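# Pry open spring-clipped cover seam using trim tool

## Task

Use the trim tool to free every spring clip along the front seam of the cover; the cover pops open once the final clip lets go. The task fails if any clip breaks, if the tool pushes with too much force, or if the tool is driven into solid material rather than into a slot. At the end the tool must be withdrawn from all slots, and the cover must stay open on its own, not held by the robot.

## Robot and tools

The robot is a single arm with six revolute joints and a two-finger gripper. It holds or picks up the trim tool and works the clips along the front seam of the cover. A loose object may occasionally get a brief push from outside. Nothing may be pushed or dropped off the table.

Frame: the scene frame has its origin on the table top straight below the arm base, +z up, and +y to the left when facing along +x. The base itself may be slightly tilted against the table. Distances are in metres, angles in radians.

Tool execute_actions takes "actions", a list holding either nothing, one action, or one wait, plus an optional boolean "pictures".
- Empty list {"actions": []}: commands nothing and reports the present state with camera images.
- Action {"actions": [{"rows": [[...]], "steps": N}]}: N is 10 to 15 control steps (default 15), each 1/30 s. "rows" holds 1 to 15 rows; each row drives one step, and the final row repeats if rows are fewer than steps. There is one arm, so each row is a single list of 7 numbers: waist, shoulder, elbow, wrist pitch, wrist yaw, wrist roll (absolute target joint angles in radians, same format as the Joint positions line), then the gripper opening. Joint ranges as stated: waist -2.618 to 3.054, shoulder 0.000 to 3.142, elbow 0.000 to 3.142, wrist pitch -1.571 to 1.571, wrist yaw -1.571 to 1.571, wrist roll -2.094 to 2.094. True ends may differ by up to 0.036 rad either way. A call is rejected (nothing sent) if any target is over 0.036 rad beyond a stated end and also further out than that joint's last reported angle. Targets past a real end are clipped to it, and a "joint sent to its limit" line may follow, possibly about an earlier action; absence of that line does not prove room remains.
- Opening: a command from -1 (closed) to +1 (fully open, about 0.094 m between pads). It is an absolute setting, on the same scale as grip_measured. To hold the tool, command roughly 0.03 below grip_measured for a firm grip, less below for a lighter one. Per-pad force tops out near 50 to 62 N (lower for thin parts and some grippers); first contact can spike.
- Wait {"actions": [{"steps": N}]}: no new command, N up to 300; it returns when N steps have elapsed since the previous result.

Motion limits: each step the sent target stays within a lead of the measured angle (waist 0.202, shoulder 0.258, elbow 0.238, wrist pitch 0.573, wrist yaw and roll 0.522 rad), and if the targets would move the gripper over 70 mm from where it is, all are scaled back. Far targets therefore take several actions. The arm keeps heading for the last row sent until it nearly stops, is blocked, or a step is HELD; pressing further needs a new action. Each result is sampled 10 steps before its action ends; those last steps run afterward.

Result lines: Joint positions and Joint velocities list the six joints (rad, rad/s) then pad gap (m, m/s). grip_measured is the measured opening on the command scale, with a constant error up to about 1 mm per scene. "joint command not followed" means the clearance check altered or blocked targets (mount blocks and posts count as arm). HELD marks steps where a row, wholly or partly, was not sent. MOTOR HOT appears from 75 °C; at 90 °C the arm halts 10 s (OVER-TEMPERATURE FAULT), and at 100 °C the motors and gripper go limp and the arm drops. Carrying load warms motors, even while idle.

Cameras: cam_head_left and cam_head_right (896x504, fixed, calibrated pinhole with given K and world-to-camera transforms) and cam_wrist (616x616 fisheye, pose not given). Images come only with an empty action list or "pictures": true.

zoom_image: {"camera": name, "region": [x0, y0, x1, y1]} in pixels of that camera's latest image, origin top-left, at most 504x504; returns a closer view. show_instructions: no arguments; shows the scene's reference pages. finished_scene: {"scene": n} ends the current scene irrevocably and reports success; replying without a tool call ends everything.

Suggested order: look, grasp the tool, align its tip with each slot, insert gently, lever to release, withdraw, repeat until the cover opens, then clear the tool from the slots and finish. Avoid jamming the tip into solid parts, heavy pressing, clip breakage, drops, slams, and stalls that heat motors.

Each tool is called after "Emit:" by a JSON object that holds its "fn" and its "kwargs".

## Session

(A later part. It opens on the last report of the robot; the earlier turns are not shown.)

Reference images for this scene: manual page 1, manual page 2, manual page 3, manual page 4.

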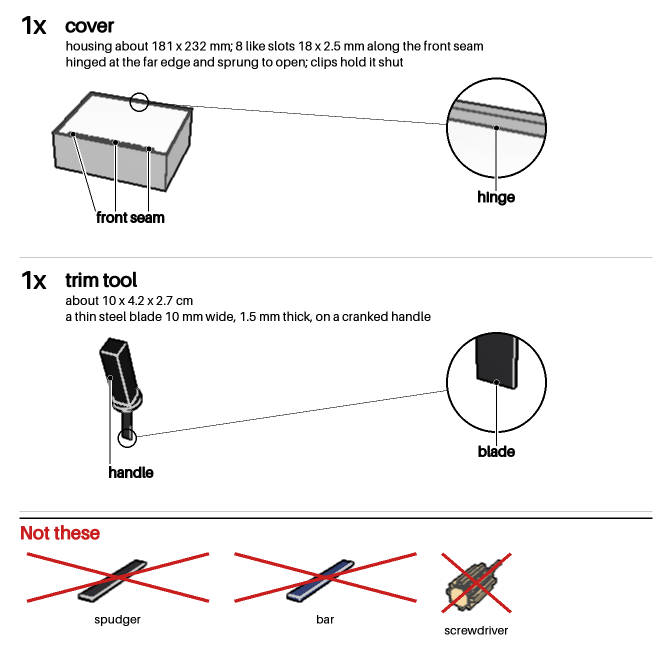

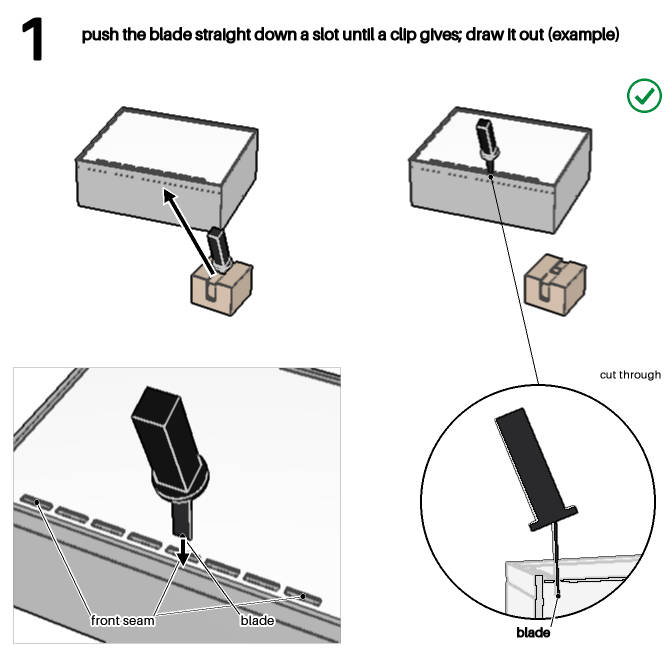

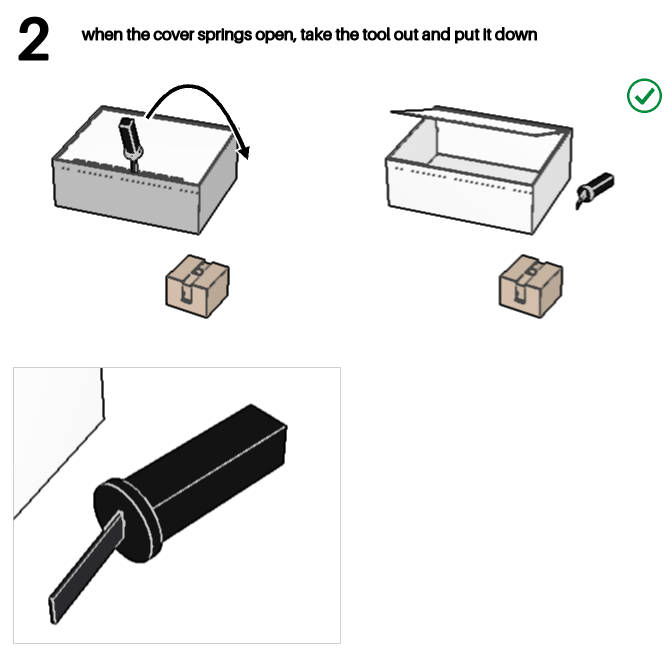

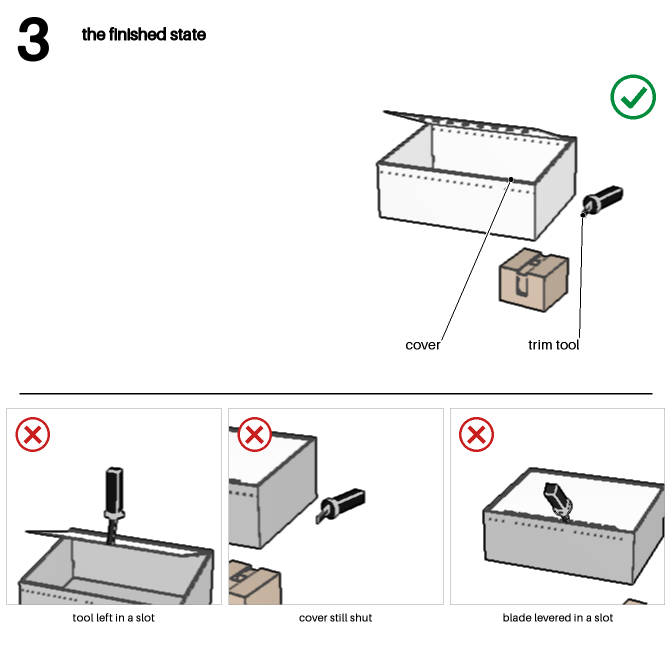

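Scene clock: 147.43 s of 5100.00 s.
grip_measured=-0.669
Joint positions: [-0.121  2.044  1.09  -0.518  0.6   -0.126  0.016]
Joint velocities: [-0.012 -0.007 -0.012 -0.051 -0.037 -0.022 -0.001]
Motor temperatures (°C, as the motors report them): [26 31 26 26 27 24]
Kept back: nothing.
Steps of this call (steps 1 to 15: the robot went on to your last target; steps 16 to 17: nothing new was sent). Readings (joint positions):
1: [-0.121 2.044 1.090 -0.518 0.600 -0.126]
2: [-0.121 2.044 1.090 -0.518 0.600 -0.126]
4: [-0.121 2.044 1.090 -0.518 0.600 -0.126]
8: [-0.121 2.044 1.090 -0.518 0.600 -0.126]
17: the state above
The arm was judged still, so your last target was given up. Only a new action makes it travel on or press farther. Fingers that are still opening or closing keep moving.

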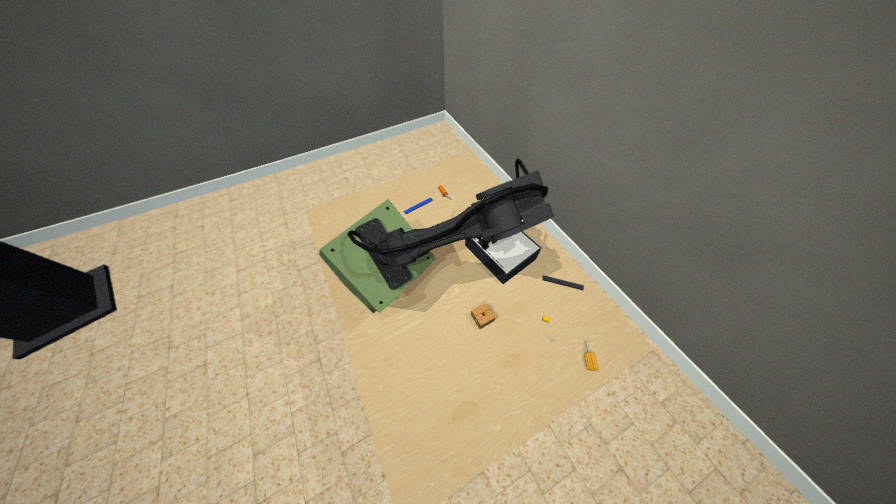

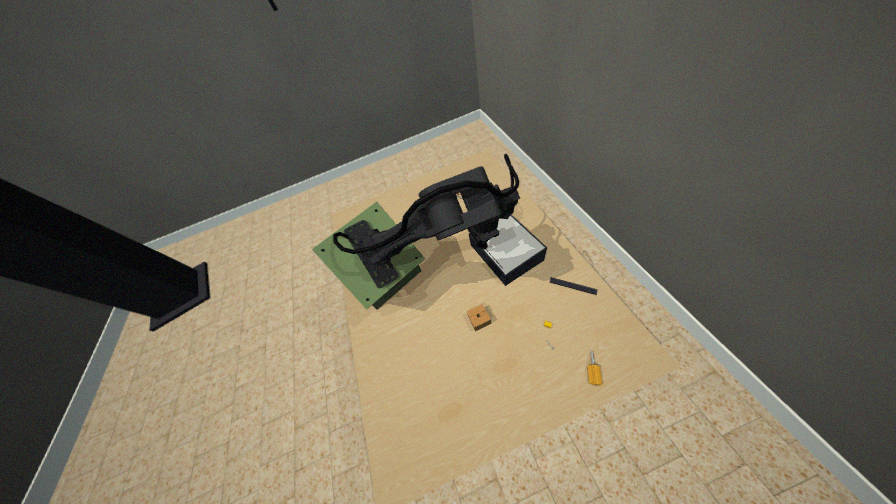

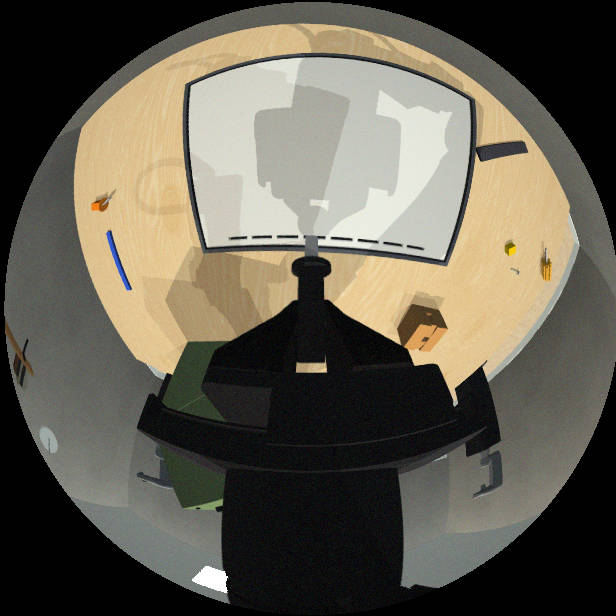

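Emit:
{"fn": "execute_actions", "kwargs": {"actions": [{"rows": [[-0.135,2.014,1.090,-0.518,0.600,-0.126,-0.69],[-0.136,2.016,1.090,-0.490,0.600,-0.126,-0.69],[-0.135,2.020,1.090,-0.493,0.600,-0.126,-0.69],[-0.134,2.021,1.090,-0.498,0.600,-0.126,-0.69],[-0.133,2.021,1.090,-0.498,0.600,-0.126,-0.69],[-0.132,2.021,1.090,-0.497,0.600,-0.126,-0.69],[-0.132,2.021,1.090,-0.496,0.600,-0.126,-0.69],[-0.132,2.021,1.090,-0.495,0.600,-0.126,-0.69]], "steps": 12}]}}

Emit:
{"fn": "execute_actions", "kwargs": {"actions": [{"steps": 18}], "pictures": true}}

Emit:
{"fn": "zoom_image", "kwargs": {"camera": "cam_wrist", "region": [262, 210, 362, 280]}}

Scene clock: 149.63 s of 5100.00 s.
grip_measured=-0.669
Joint positions: [-0.123  2.039  1.09  -0.517  0.599 -0.126  0.016]
Joint velocities: [-0.042 -0.056 -0.012 -0.022  0.022 -0.037  0.   ]
Motor temperatures (°C, as the motors report them): [26 31 26 26 27 24]
Steps of this call (steps 1 to 64: nothing new was sent; steps 65 to 66: the first 2 steps of this action). Readings (joint positions):
65: [-0.121 2.041 1.090 -0.518 0.600 -0.126]
66: the state above

Scene clock: 150.23 s of 5100.00 s.
grip_measured=-0.669
Joint positions: [-0.128  2.037  1.09  -0.517  0.597 -0.126  0.016]
Joint velocities: [ 0.012 -0.007  0.002  0.037  0.007 -0.037  0.002]
Motor temperatures (°C, as the motors report them): [26 31 26 26 27 24]
Kept back: nothing.
Steps of this call (steps 1 to 10: the last 10 steps of your previous action; steps 11 to 15: the robot went on to your last target; steps 16 to 18: nothing new was sent). Readings (joint positions):
1: [-0.125 2.038 1.090 -0.517 0.599 -0.126]
2: [-0.127 2.037 1.090 -0.517 0.598 -0.126]
4: [-0.128 2.037 1.090 -0.517 0.597 -0.126]
8: [-0.128 2.037 1.090 -0.517 0.597 -0.126]
18: the state above
The arm was judged still, so your last target was given up. Only a new action makes it travel on or press farther. Fingers that are still opening or closing keep moving.

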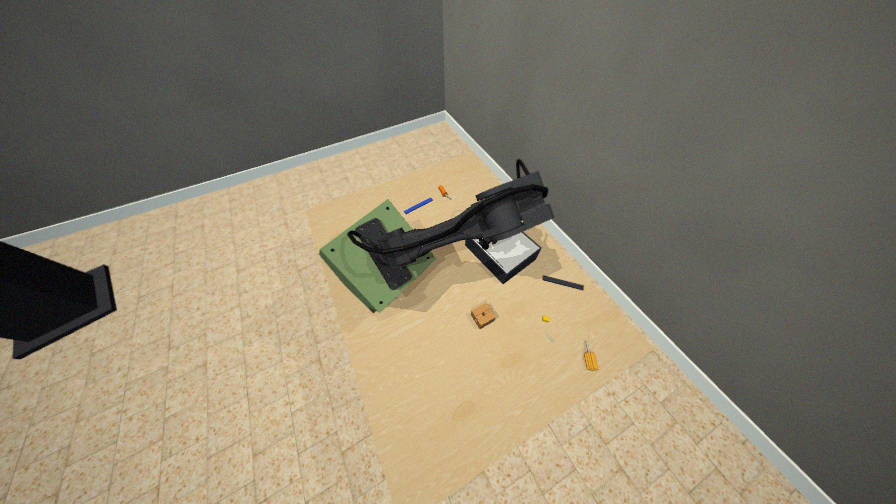

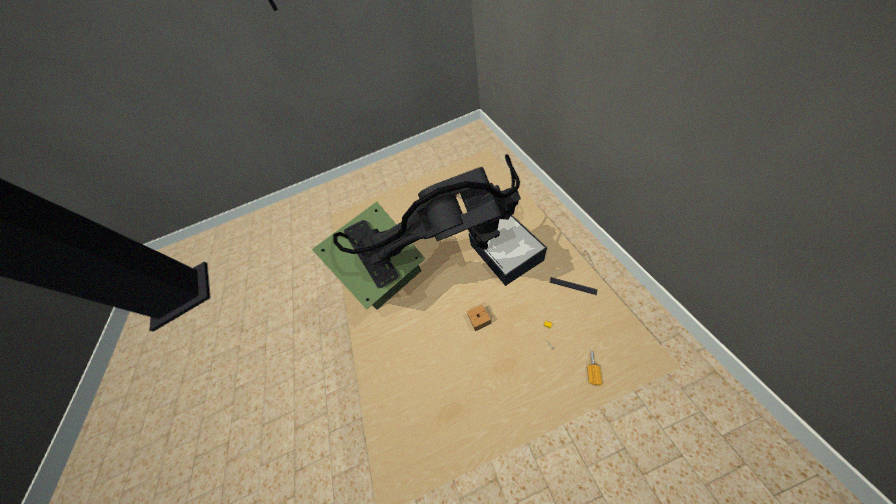

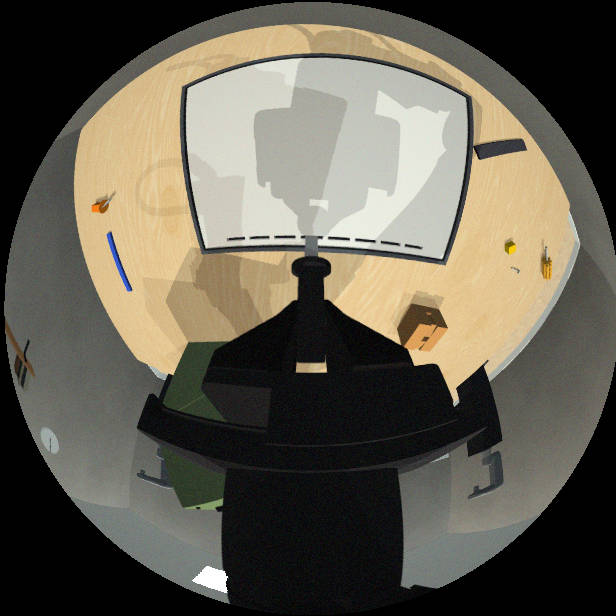

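Region (262, 210, 362, 280) of cam_wrist's 616x616 image, scaled by 5.040, with more detail than that image has; it fills the top 353 rows of this view, and the rest is white.

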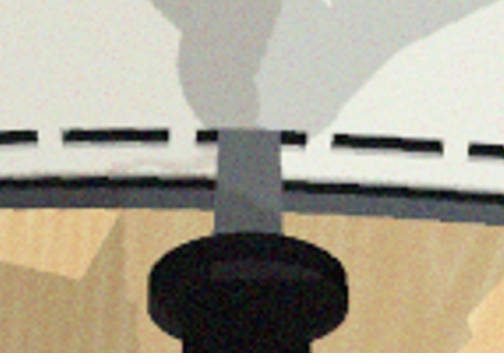

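Emit:
{"fn": "execute_actions", "kwargs": {"actions": [{"rows": [[-0.133,2.061,1.090,-0.502,0.597,-0.126,-0.69],[-0.133,2.065,1.090,-0.502,0.597,-0.126,-0.69],[-0.133,2.069,1.090,-0.502,0.597,-0.126,-0.69],[-0.134,2.073,1.090,-0.501,0.597,-0.126,-0.69],[-0.134,2.077,1.090,-0.501,0.597,-0.126,-0.69],[-0.134,2.080,1.090,-0.501,0.597,-0.126,-0.69],[-0.134,2.083,1.090,-0.500,0.597,-0.126,-0.69],[-0.134,2.086,1.090,-0.500,0.597,-0.126,-0.69],[-0.134,2.088,1.090,-0.500,0.597,-0.126,-0.69],[-0.134,2.090,1.090,-0.500,0.597,-0.126,-0.69],[-0.134,2.092,1.090,-0.500,0.597,-0.126,-0.69],[-0.134,2.094,1.090,-0.500,0.597,-0.126,-0.69]], "steps": 13}]}}

Emit:
{"fn": "execute_actions", "kwargs": {"actions": [{"steps": 12}]}}

Scene clock: 151.37 s of 5100.00 s.
grip_measured=-0.669
Joint positions: [-0.128  2.039  1.09  -0.517  0.597 -0.126  0.016]
Joint velocities: [-0.002  0.022 -0.012 -0.051 -0.007 -0.081  0.   ]
Motor temperatures (°C, as the motors report them): [26 31 26 26 27 24]
Steps of this call (steps 1 to 31: nothing new was sent; steps 32 to 34: the first 3 steps of this action). Readings (joint positions):
32: [-0.128 2.037 1.090 -0.517 0.597 -0.126]
33: [-0.128 2.038 1.090 -0.517 0.597 -0.126]
34: the state above

Scene clock: 151.77 s of 5100.00 s.
grip_measured=-0.669
Joint positions: [-0.128  2.046  1.09  -0.515  0.601 -0.126  0.016]
Joint velocities: [ 0.007 -0.017  0.022  0.022 -0.022 -0.007 -0.001]
Motor temperatures (°C, as the motors report them): [26 31 26 26 27 24]
Kept back: nothing.
Steps of this call (steps 1 to 10: the last 10 steps of your previous action; steps 11 to 12: the robot went on to your last target). Readings (joint positions):
1: [-0.128 2.040 1.090 -0.517 0.597 -0.126]
2: [-0.128 2.041 1.090 -0.517 0.598 -0.126]
4: [-0.128 2.043 1.090 -0.516 0.599 -0.126]
8: [-0.128 2.046 1.090 -0.515 0.600 -0.126]
12: the state above

Emit:
{"fn": "execute_actions", "kwargs": {"actions": [{"rows": [[-0.134,2.096,1.090,-0.500,0.600,-0.126,-0.69],[-0.134,2.098,1.090,-0.500,0.600,-0.126,-0.69],[-0.134,2.100,1.090,-0.500,0.600,-0.126,-0.69],[-0.134,2.102,1.090,-0.500,0.600,-0.126,-0.69],[-0.134,2.103,1.090,-0.500,0.600,-0.126,-0.69],[-0.134,2.104,1.090,-0.500,0.600,-0.126,-0.69]], "steps": 11}]}}

Emit:
{"fn": "execute_actions", "kwargs": {"actions": [{"steps": 12}]}}

Scene clock: 152.23 s of 5100.00 s.
grip_measured=-0.669
Joint positions: [-0.128  2.046  1.09  -0.515  0.601 -0.126  0.016]
Joint velocities: [ 0.002 -0.002 -0.012 -0.022 -0.007 -0.037  0.   ]
Motor temperatures (°C, as the motors report them): [26 31 26 26 27 24]
Steps of this call (steps 1 to 13: the robot went on to your last target; step 14: the first step of this action). Readings (joint positions):
14: the state above

Scene clock: 152.63 s of 5100.00 s.
grip_measured=-0.670
Joint positions: [-0.128  2.064  1.09  -0.496  0.608 -0.126  0.016]
Joint velocities: [-0.002 -0.017  0.012  0.022 -0.037 -0.007  0.   ]
Motor temperatures (°C, as the motors report them): [26 31 26 26 27 24]
Kept back: nothing.
Steps of this call (steps 1 to 10: the last 10 steps of your previous action; steps 11 to 12: the robot went on to your last target). Readings (joint positions):
1: [-0.128 2.046 1.090 -0.515 0.601 -0.126]
2: [-0.128 2.046 1.090 -0.515 0.601 -0.126]
4: [-0.128 2.046 1.090 -0.515 0.601 -0.126]
8: [-0.128 2.059 1.090 -0.500 0.605 -0.126]
12: the state above

Emit:
{"fn": "execute_actions", "kwargs": {"actions": [{"rows": [[-0.128,2.047,1.090,-0.515,0.604,-0.126,-0.69],[-0.128,2.041,1.090,-0.520,0.604,-0.126,-0.69],[-0.128,2.037,1.090,-0.523,0.603,-0.126,-0.69],[-0.128,2.033,1.090,-0.526,0.603,-0.126,-0.69],[-0.128,2.029,1.090,-0.529,0.602,-0.126,-0.69],[-0.128,2.025,1.090,-0.532,0.602,-0.126,-0.69],[-0.128,2.021,1.090,-0.535,0.601,-0.126,-0.69],[-0.128,2.017,1.090,-0.538,0.601,-0.126,-0.69],[-0.128,2.013,1.090,-0.541,0.600,-0.126,-0.69],[-0.128,2.009,1.090,-0.544,0.600,-0.126,-0.69],[-0.128,2.005,1.090,-0.547,0.600,-0.126,-0.69],[-0.128,2.001,1.090,-0.550,0.600,-0.126,-0.69],[-0.128,2.000,1.090,-0.551,0.600,-0.126,-0.69]], "steps": 15}]}}

Emit:
{"fn": "execute_actions", "kwargs": {"actions": [{"steps": 20}], "pictures": true}}

Scene clock: 153.53 s of 5100.00 s.
grip_measured=-0.670
Joint positions: [-0.128  2.059  1.09  -0.495  0.605 -0.126  0.016]
Joint velocities: [-0.002 -0.002  0.012 -0.037  0.037 -0.022 -0.001]
Motor temperatures (°C, as the motors report them): [26 31 26 26 27 24]
Steps of this call (steps 1 to 22: the robot went on to your last target; steps 23 to 27: the first 5 steps of this action). Readings (joint positions):
23: [-0.128 2.062 1.090 -0.496 0.608 -0.126]
24: [-0.128 2.060 1.090 -0.495 0.605 -0.126]
26: [-0.128 2.059 1.090 -0.495 0.605 -0.126]
27: the state above

Scene clock: 154.20 s of 5100.00 s.
grip_measured=-0.670
Joint positions: [-0.128  2.017  1.09  -0.533  0.596 -0.126  0.016]
Joint velocities: [-0.007 -0.012  0.002 -0.066 -0.022 -0.051 -0.001]
Motor temperatures (°C, as the motors report them): [26 31 26 26 27 24]
Kept back: nothing.
Steps of this call (steps 1 to 10: the last 10 steps of your previous action; steps 11 to 20: the robot went on to your last target). Readings (joint positions):
1: [-0.128 2.058 1.090 -0.495 0.605 -0.126]
2: [-0.128 2.056 1.090 -0.495 0.603 -0.126]
4: [-0.128 2.051 1.090 -0.500 0.600 -0.126]
8: [-0.128 2.037 1.090 -0.516 0.596 -0.126]
20: the state above

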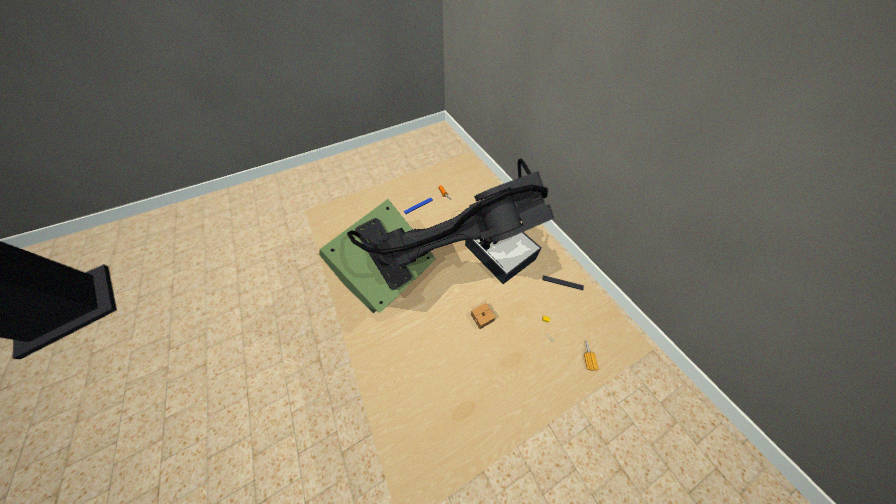

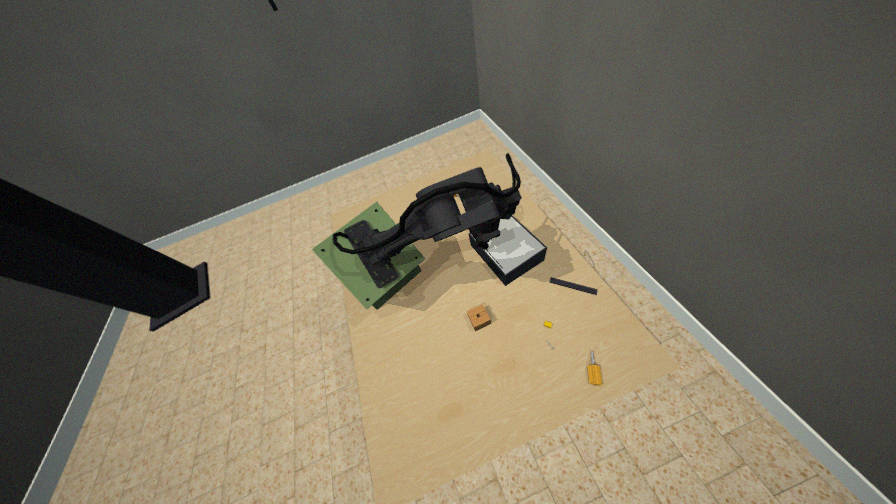

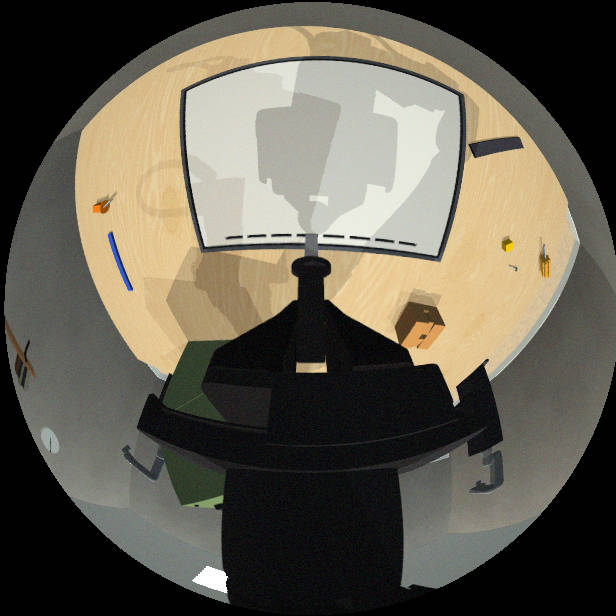

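Emit:
{"fn": "zoom_image", "kwargs": {"camera": "cam_wrist", "region": [262, 210, 362, 280]}}

Region (262, 210, 362, 280) of cam_wrist's 616x616 image, scaled by 5.040, with more detail than that image has; it fills the top 353 rows of this view, and the rest is white.

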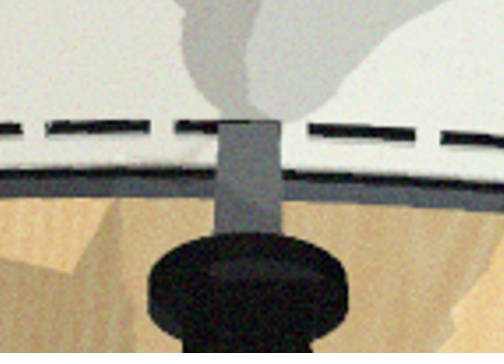

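Emit:
{"fn": "execute_actions", "kwargs": {"actions": [{"rows": [[-0.128,1.988,1.090,-0.533,0.596,-0.126,-0.69],[-0.128,1.990,1.090,-0.533,0.596,-0.126,-0.69],[-0.110,1.998,1.090,-0.527,0.602,-0.112,-0.69],[-0.095,2.005,1.084,-0.522,0.605,-0.102,-0.69],[-0.084,2.015,1.074,-0.516,0.608,-0.092,-0.69],[-0.075,2.025,1.067,-0.511,0.610,-0.084,-0.69],[-0.068,2.032,1.061,-0.507,0.612,-0.078,-0.69],[-0.062,2.038,1.055,-0.504,0.613,-0.073,-0.69],[-0.057,2.042,1.051,-0.501,0.614,-0.070,-0.69],[-0.053,2.044,1.047,-0.498,0.615,-0.068,-0.69],[-0.051,2.046,1.044,-0.496,0.615,-0.068,-0.69],[-0.050,2.047,1.043,-0.495,0.615,-0.068,-0.69]], "steps": 14}]}}

Emit:
{"fn": "execute_actions", "kwargs": {"actions": [{"steps": 24}], "pictures": true}}

Emit:
{"fn": "zoom_image", "kwargs": {"camera": "cam_wrist", "region": [262, 210, 362, 280]}}

Scene clock: 156.77 s of 5100.00 s.
grip_measured=-0.670
Joint positions: [-0.127  2.017  1.09  -0.534  0.596 -0.122  0.016]
Joint velocities: [ 0.032  0.017 -0.012  0.022  0.051  0.066 -0.001]
Motor temperatures (°C, as the motors report them): [26 31 26 26 27 24]
Steps of this call (steps 1 to 15: the robot went on to your last target; steps 16 to 73: nothing new was sent; steps 74 to 77: the first 4 steps of this action). Readings (joint positions):
74: [-0.128 2.017 1.090 -0.534 0.596 -0.126]
75: [-0.128 2.017 1.090 -0.534 0.596 -0.126]
77: the state above

Scene clock: 157.57 s of 5100.00 s.
grip_measured=-0.670
Joint positions: [-0.064  2.035  1.063 -0.512  0.605 -0.077  0.016]
Joint velocities: [-0.017 -0.002 -0.002 -0.007 -0.066 -0.022 -0.001]
Motor temperatures (°C, as the motors report them): [26 31 26 26 27 24]
Kept back: nothing.
Steps of this call (steps 1 to 10: the last 10 steps of your previous action; steps 11 to 24: the robot went on to your last target). Readings (joint positions):
1: [-0.124 2.017 1.090 -0.534 0.598 -0.118]
2: [-0.118 2.017 1.090 -0.533 0.599 -0.113]
4: [-0.101 2.017 1.089 -0.529 0.601 -0.103]
8: [-0.069 2.023 1.074 -0.516 0.603 -0.088]
24: the state above

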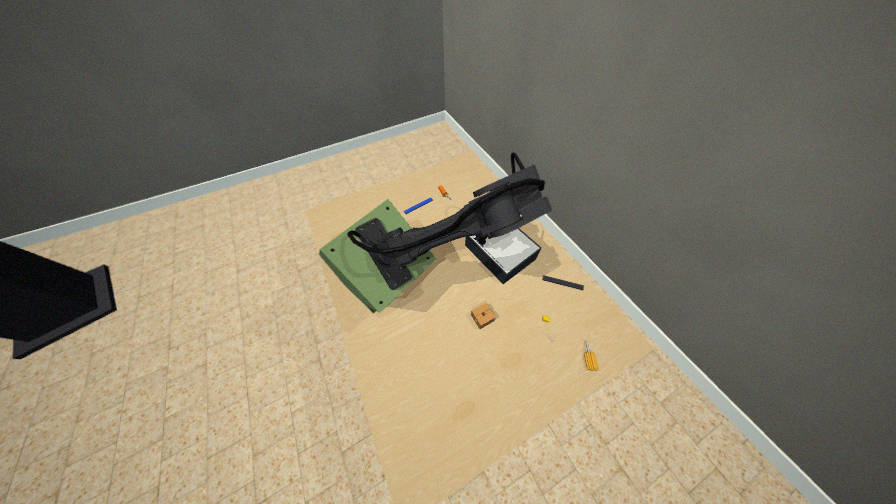

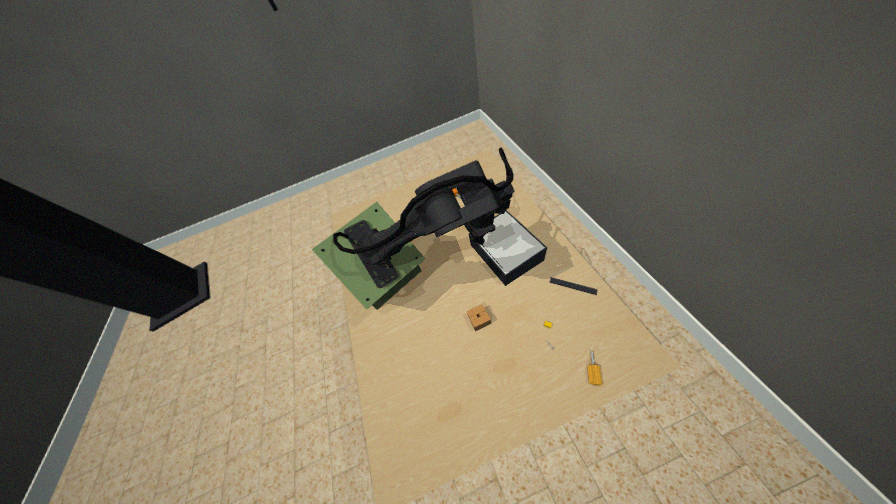

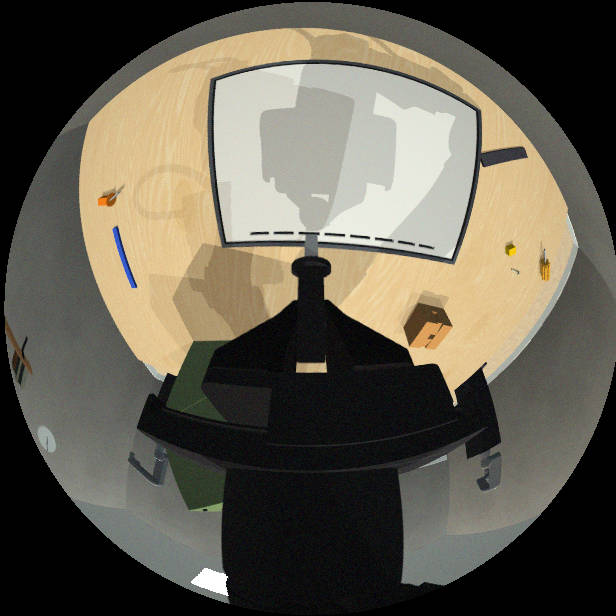

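Region (262, 210, 362, 280) of cam_wrist's 616x616 image, scaled by 5.040, with more detail than that image has; it fills the top 353 rows of this view, and the rest is white.

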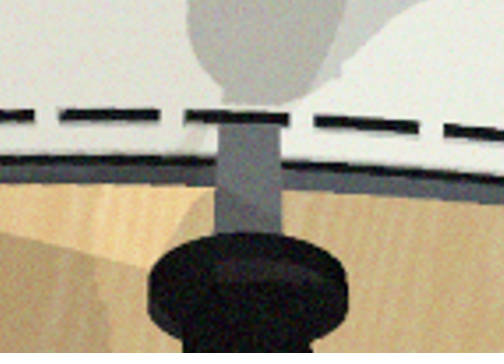

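Emit:
{"fn": "execute_actions", "kwargs": {"actions": [{"rows": [[-0.064,2.035,1.063,-0.489,0.605,-0.077,-0.69],[-0.064,2.035,1.063,-0.487,0.605,-0.077,-0.69],[-0.064,2.065,1.063,-0.487,0.605,-0.077,-0.69],[-0.064,2.065,1.063,-0.487,0.605,-0.077,-0.69],[-0.064,2.059,1.063,-0.487,0.605,-0.077,-0.69],[-0.064,2.054,1.063,-0.487,0.605,-0.077,-0.69],[-0.064,2.052,1.063,-0.487,0.605,-0.077,-0.69],[-0.064,2.051,1.063,-0.487,0.605,-0.077,-0.69]], "steps": 12}]}}

Emit:
{"fn": "execute_actions", "kwargs": {"actions": [{"steps": 16}], "pictures": true}}

Emit:
{"fn": "zoom_image", "kwargs": {"camera": "cam_wrist", "region": [262, 210, 362, 280]}}

Scene clock: 158.50 s of 5100.00 s.
grip_measured=-0.670
Joint positions: [-0.064  2.035  1.063 -0.51   0.605 -0.077  0.016]
Joint velocities: [ 0.002  0.007  0.022  0.051  0.022 -0.007  0.001]
Motor temperatures (°C, as the motors report them): [26 31 26 26 27 24]
Steps of this call (steps 1 to 15: the robot went on to your last target; steps 16 to 26: nothing new was sent; steps 27 to 28: the first 2 steps of this action). Readings (joint positions):
27: [-0.064 2.035 1.063 -0.512 0.605 -0.077]
28: the state above

Scene clock: 159.03 s of 5100.00 s.
grip_measured=-0.670
Joint positions: [-0.064  2.043  1.063 -0.503  0.605 -0.077  0.016]
Joint velocities: [-0.002  0.007  0.002 -0.022 -0.022  0.007 -0.001]
Motor temperatures (°C, as the motors report them): [26 31 26 26 27 24]
Kept back: nothing.
Steps of this call (steps 1 to 10: the last 10 steps of your previous action; steps 11 to 15: the robot went on to your last target; step 16: nothing new was sent). Readings (joint positions):
1: [-0.064 2.036 1.063 -0.509 0.605 -0.077]
2: [-0.064 2.038 1.063 -0.506 0.605 -0.077]
4: [-0.064 2.043 1.063 -0.506 0.605 -0.077]
8: [-0.064 2.043 1.063 -0.504 0.605 -0.077]
16: the state above
The arm was judged still, so your last target was given up. Only a new action makes it travel on or press farther. Fingers that are still opening or closing keep moving.

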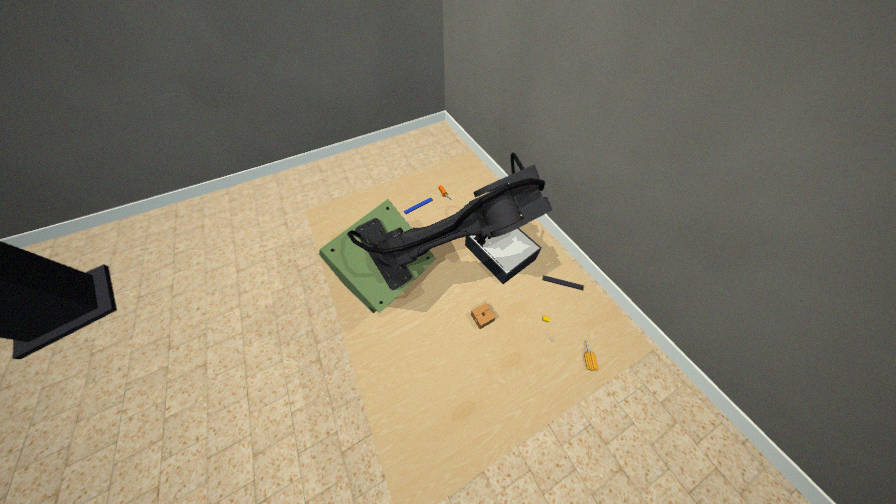

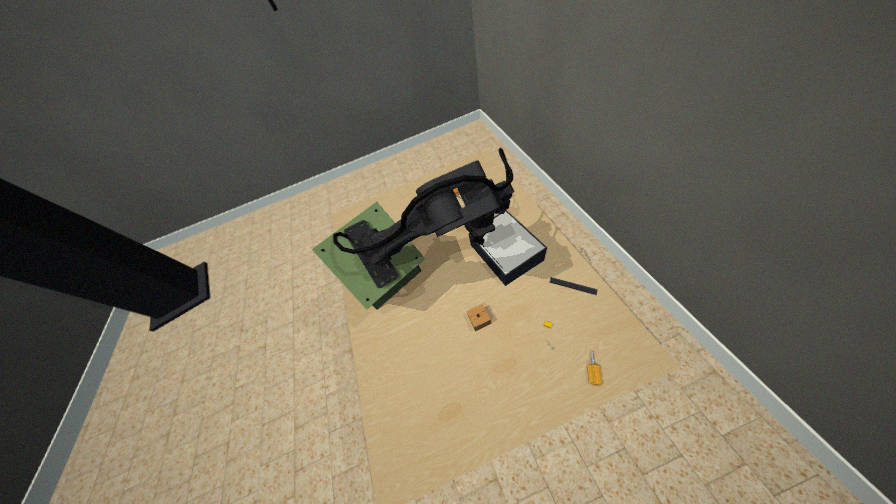

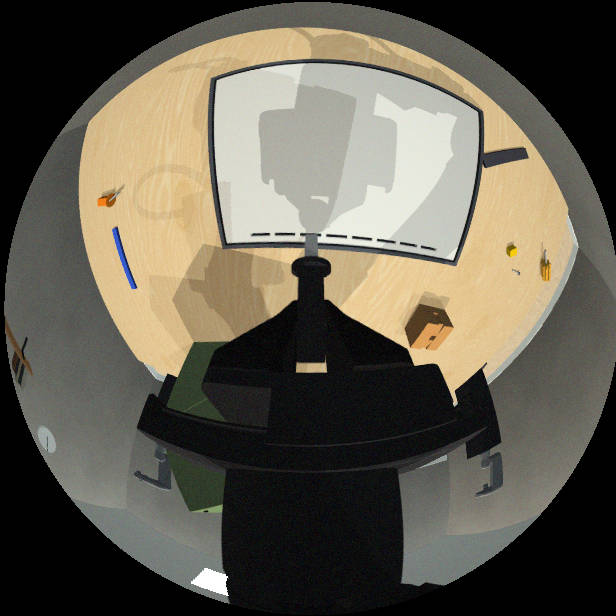

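Region (262, 210, 362, 280) of cam_wrist's 616x616 image, scaled by 5.040, with more detail than that image has; it fills the top 353 rows of this view, and the rest is white.

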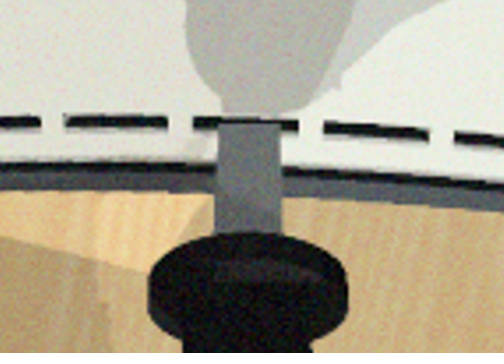

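Emit:
{"fn": "execute_actions", "kwargs": {"actions": [{"rows": [[-0.064,2.043,1.063,-0.473,0.605,-0.077,-0.69],[-0.076,2.043,1.063,-0.475,0.605,-0.077,-0.69],[-0.072,2.043,1.063,-0.481,0.605,-0.077,-0.69],[-0.070,2.043,1.063,-0.482,0.605,-0.077,-0.69]], "steps": 10}]}}

Emit:
{"fn": "execute_actions", "kwargs": {"actions": [{"steps": 20}], "pictures": true}}

Emit:
{"fn": "zoom_image", "kwargs": {"camera": "cam_wrist", "region": [262, 210, 362, 280]}}

Scene clock: 159.83 s of 5100.00 s.
grip_measured=-0.670
Joint positions: [-0.064  2.043  1.063 -0.503  0.605 -0.077  0.016]
Joint velocities: [ 0.002 -0.007 -0.007 -0.022 -0.007  0.022 -0.   ]
Motor temperatures (°C, as the motors report them): [26 31 26 26 27 24]
Kept back: the last 10 steps of this action.
Steps of this call (steps 1 to 24: nothing new was sent). Readings (joint positions):
1: [-0.064 2.043 1.063 -0.503 0.605 -0.077]
2: [-0.064 2.043 1.063 -0.503 0.605 -0.077]
4: [-0.064 2.043 1.063 -0.503 0.605 -0.077]
8: [-0.064 2.043 1.063 -0.503 0.605 -0.077]
24: the state above

Scene clock: 160.50 s of 5100.00 s.
grip_measured=-0.670
Joint positions: [-0.07   2.043  1.063 -0.498  0.605 -0.077  0.016]
Joint velocities: [ 0.017 -0.007 -0.007 -0.022 -0.037 -0.007  0.001]
Motor temperatures (°C, as the motors report them): [26 31 26 26 27 24]
Kept back: nothing.
Steps of this call (steps 1 to 10: the last 10 steps of your previous action; steps 11 to 15: the robot went on to your last target; steps 16 to 20: nothing new was sent). Readings (joint positions):
1: [-0.064 2.043 1.063 -0.502 0.605 -0.077]
2: [-0.065 2.043 1.063 -0.500 0.605 -0.077]
4: [-0.068 2.043 1.063 -0.498 0.605 -0.077]
8: [-0.070 2.043 1.063 -0.498 0.605 -0.077]
20: the state above
The arm was judged still, so your last target was given up. Only a new action makes it travel on or press farther. Fingers that are still opening or closing keep moving.

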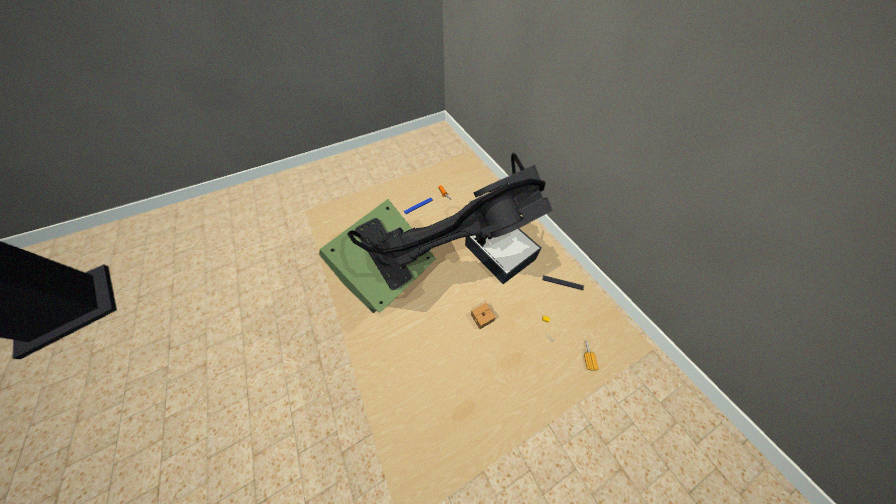

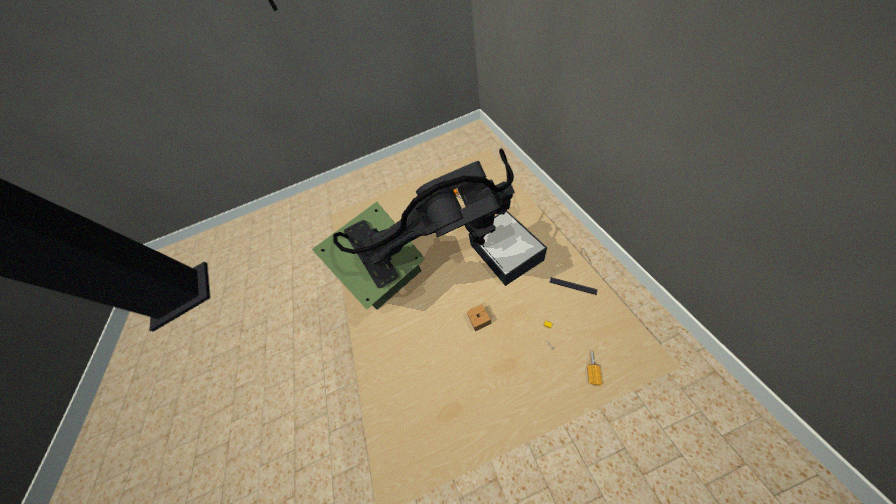

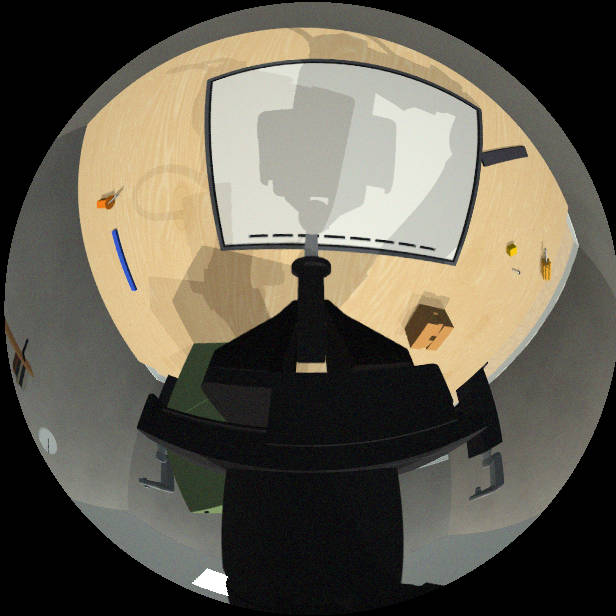

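Region (262, 210, 362, 280) of cam_wrist's 616x616 image, scaled by 5.040, with more detail than that image has; it fills the top 353 rows of this view, and the rest is white.

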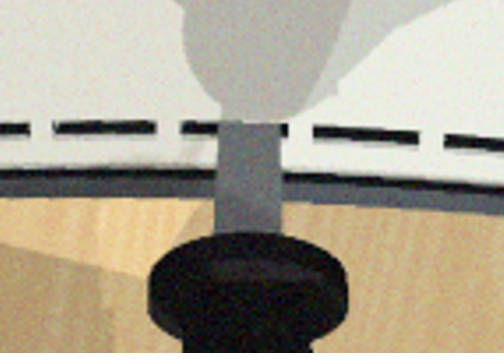

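Emit:
{"fn": "execute_actions", "kwargs": {"actions": [{"rows": [[-0.070,2.073,1.063,-0.481,0.605,-0.077,-0.69],[-0.070,2.074,1.063,-0.478,0.605,-0.077,-0.69],[-0.070,2.072,1.063,-0.475,0.605,-0.077,-0.69],[-0.070,2.068,1.063,-0.473,0.605,-0.077,-0.69],[-0.070,2.066,1.063,-0.472,0.605,-0.077,-0.69],[-0.070,2.065,1.063,-0.471,0.605,-0.077,-0.69]], "steps": 12}]}}

Emit:
{"fn": "execute_actions", "kwargs": {"actions": [{"steps": 14}], "pictures": true}}

Emit:
{"fn": "zoom_image", "kwargs": {"camera": "cam_wrist", "region": [262, 210, 362, 280]}}

Scene clock: 161.33 s of 5100.00 s.
grip_measured=-0.670
Joint positions: [-0.07   2.047  1.063 -0.496  0.605 -0.077  0.016]
Joint velocities: [ 0.007  0.09  -0.002 -0.051  0.051  0.037 -0.001]
Motor temperatures (°C, as the motors report them): [26 31 26 26 27 24]
Steps of this call (steps 1 to 23: nothing new was sent; steps 24 to 25: the first 2 steps of this action). Readings (joint positions):
24: [-0.070 2.044 1.063 -0.498 0.605 -0.077]
25: the state above

Scene clock: 161.80 s of 5100.00 s.
grip_measured=-0.670
Joint positions: [-0.07   2.055  1.063 -0.491  0.605 -0.077  0.016]
Joint velocities: [-0.007  0.007  0.002 -0.051  0.022 -0.022 -0.   ]
Motor temperatures (°C, as the motors report them): [26 31 26 26 27 24]
Kept back: nothing.
Steps of this call (steps 1 to 10: the last 10 steps of your previous action; steps 11 to 14: the robot went on to your last target). Readings (joint positions):
1: [-0.070 2.050 1.063 -0.495 0.605 -0.077]
2: [-0.070 2.053 1.063 -0.495 0.605 -0.077]
4: [-0.070 2.055 1.063 -0.494 0.605 -0.077]
8: [-0.070 2.055 1.063 -0.491 0.605 -0.077]
14: the state above

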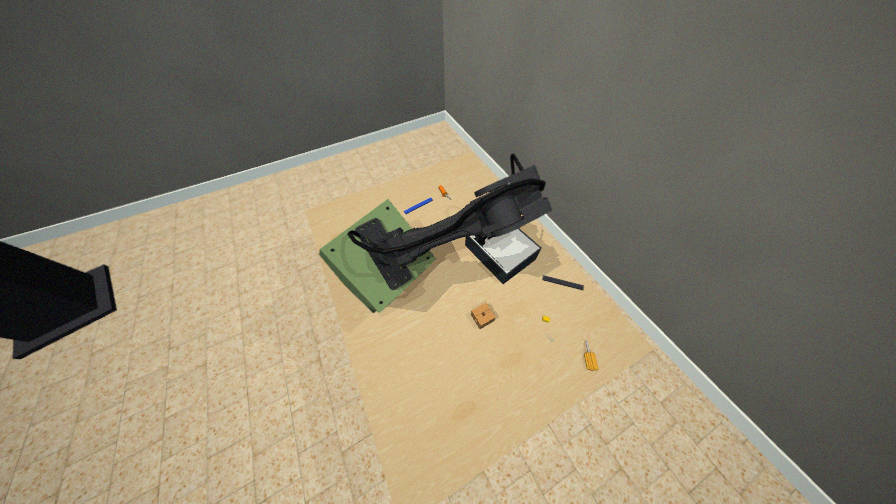

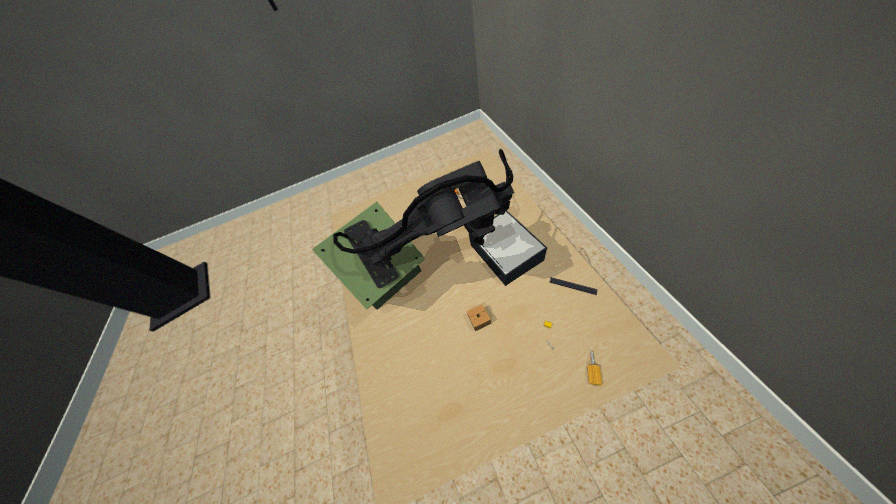

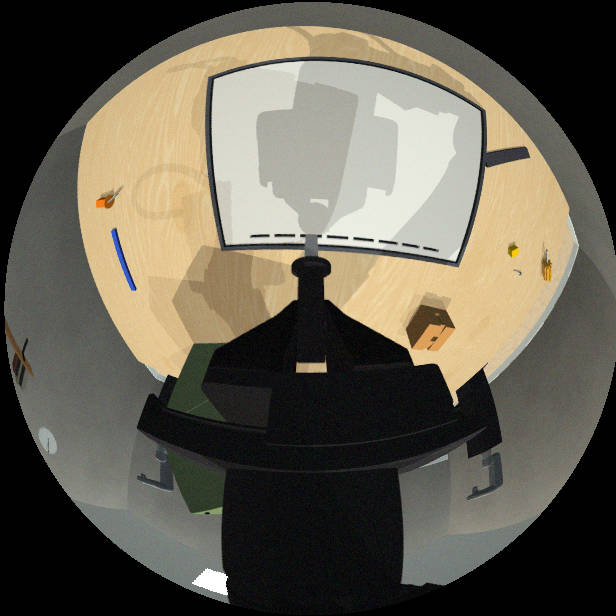

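Region (262, 210, 362, 280) of cam_wrist's 616x616 image, scaled by 5.040, with more detail than that image has; it fills the top 353 rows of this view, and the rest is white.

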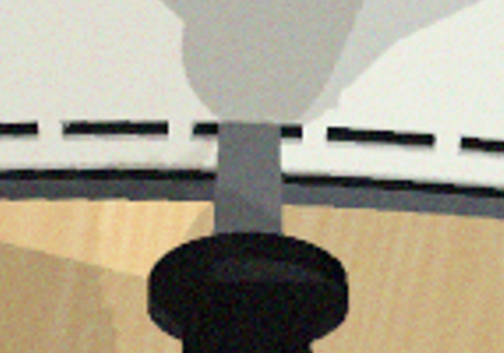

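Emit:
{"fn": "execute_actions", "kwargs": {"actions": [{"rows": [[-0.076,2.079,1.063,-0.471,0.605,-0.077,-0.69],[-0.076,2.083,1.063,-0.470,0.605,-0.077,-0.69],[-0.076,2.086,1.063,-0.469,0.605,-0.077,-0.69],[-0.076,2.089,1.063,-0.468,0.605,-0.077,-0.69],[-0.076,2.091,1.063,-0.467,0.605,-0.077,-0.69],[-0.076,2.093,1.063,-0.466,0.605,-0.077,-0.69],[-0.076,2.095,1.063,-0.465,0.605,-0.077,-0.69],[-0.076,2.097,1.063,-0.464,0.605,-0.077,-0.69],[-0.076,2.099,1.063,-0.463,0.605,-0.077,-0.69],[-0.076,2.101,1.063,-0.462,0.605,-0.077,-0.69],[-0.076,2.103,1.063,-0.462,0.605,-0.077,-0.69],[-0.076,2.105,1.063,-0.462,0.605,-0.077,-0.69]], "steps": 14}]}}

Emit:
{"fn": "execute_actions", "kwargs": {"actions": [{"steps": 12}]}}

Scene clock: 162.87 s of 5100.00 s.
grip_measured=-0.670
Joint positions: [-0.073  2.062  1.063 -0.487  0.605 -0.077  0.016]
Joint velocities: [-0.027  0.105 -0.002  0.066 -0.007 -0.037 -0.   ]
Motor temperatures (°C, as the motors report them): [26 31 26 26 27 24]
Steps of this call (steps 1 to 15: the robot went on to your last target; steps 16 to 28: nothing new was sent; steps 29 to 32: the first 4 steps of this action). Readings (joint positions):
29: [-0.070 2.055 1.063 -0.491 0.605 -0.077]
30: [-0.070 2.056 1.063 -0.490 0.605 -0.077]
32: the state above

Scene clock: 163.27 s of 5100.00 s.
grip_measured=-0.670
Joint positions: [-0.073  2.085  1.063 -0.461  0.605 -0.077  0.016]
Joint velocities: [ 0.002  0.012 -0.007 -0.022  0.022 -0.022 -0.   ]
Motor temperatures (°C, as the motors report them): [26 31 26 26 27 24]
Kept back: nothing.
Steps of this call (steps 1 to 10: the last 10 steps of your previous action; steps 11 to 12: the robot went on to your last target). Readings (joint positions):
1: [-0.073 2.066 1.063 -0.482 0.605 -0.077]
2: [-0.073 2.070 1.063 -0.478 0.605 -0.077]
4: [-0.073 2.075 1.063 -0.472 0.605 -0.077]
8: [-0.073 2.082 1.063 -0.464 0.605 -0.077]
12: the state above

Emit:
{"fn": "execute_actions", "kwargs": {"actions": [{"rows": [[-0.073,2.068,1.063,-0.480,0.605,-0.077,-0.69],[-0.073,2.062,1.063,-0.485,0.605,-0.077,-0.69],[-0.073,2.058,1.063,-0.488,0.605,-0.077,-0.69],[-0.073,2.054,1.063,-0.491,0.605,-0.077,-0.69],[-0.073,2.050,1.063,-0.494,0.605,-0.077,-0.69],[-0.073,2.046,1.063,-0.497,0.605,-0.077,-0.69],[-0.073,2.042,1.063,-0.500,0.605,-0.077,-0.69],[-0.073,2.038,1.063,-0.503,0.605,-0.077,-0.69],[-0.073,2.034,1.063,-0.506,0.605,-0.077,-0.69],[-0.073,2.030,1.063,-0.509,0.605,-0.077,-0.69],[-0.073,2.026,1.063,-0.512,0.605,-0.077,-0.69],[-0.073,2.021,1.063,-0.515,0.605,-0.077,-0.69],[-0.073,2.018,1.063,-0.517,0.605,-0.077,-0.69]], "steps": 15}]}}

Emit:
{"fn": "execute_actions", "kwargs": {"actions": [{"steps": 20}]}}

Scene clock: 164.07 s of 5100.00 s.
grip_measured=-0.670
Joint positions: [-0.073  2.079  1.063 -0.464  0.605 -0.077  0.016]
Joint velocities: [-0.012 -0.1    0.002 -0.095 -0.022 -0.066  0.   ]
Motor temperatures (°C, as the motors report them): [26 31 26 26 27 24]
Steps of this call (steps 1 to 19: the robot went on to your last target; steps 20 to 24: the first 5 steps of this action). Readings (joint positions):
20: [-0.073 2.085 1.063 -0.460 0.605 -0.077]
21: [-0.073 2.085 1.063 -0.460 0.605 -0.077]
23: [-0.073 2.082 1.063 -0.462 0.605 -0.077]
24: the state above

Scene clock: 164.73 s of 5100.00 s.
grip_measured=-0.670
Joint positions: [-0.073  2.035  1.063 -0.499  0.605 -0.077  0.016]
Joint velocities: [-0.002 -0.007 -0.017 -0.007  0.007  0.022 -0.   ]
Motor temperatures (°C, as the motors report them): [26 31 26 26 27 24]
Kept back: nothing.
Steps of this call (steps 1 to 10: the last 10 steps of your previous action; steps 11 to 20: the robot went on to your last target). Readings (joint positions):
1: [-0.073 2.075 1.063 -0.468 0.605 -0.077]
2: [-0.073 2.070 1.063 -0.471 0.605 -0.077]
4: [-0.073 2.061 1.063 -0.480 0.605 -0.077]
8: [-0.073 2.046 1.063 -0.495 0.605 -0.077]
20: the state above


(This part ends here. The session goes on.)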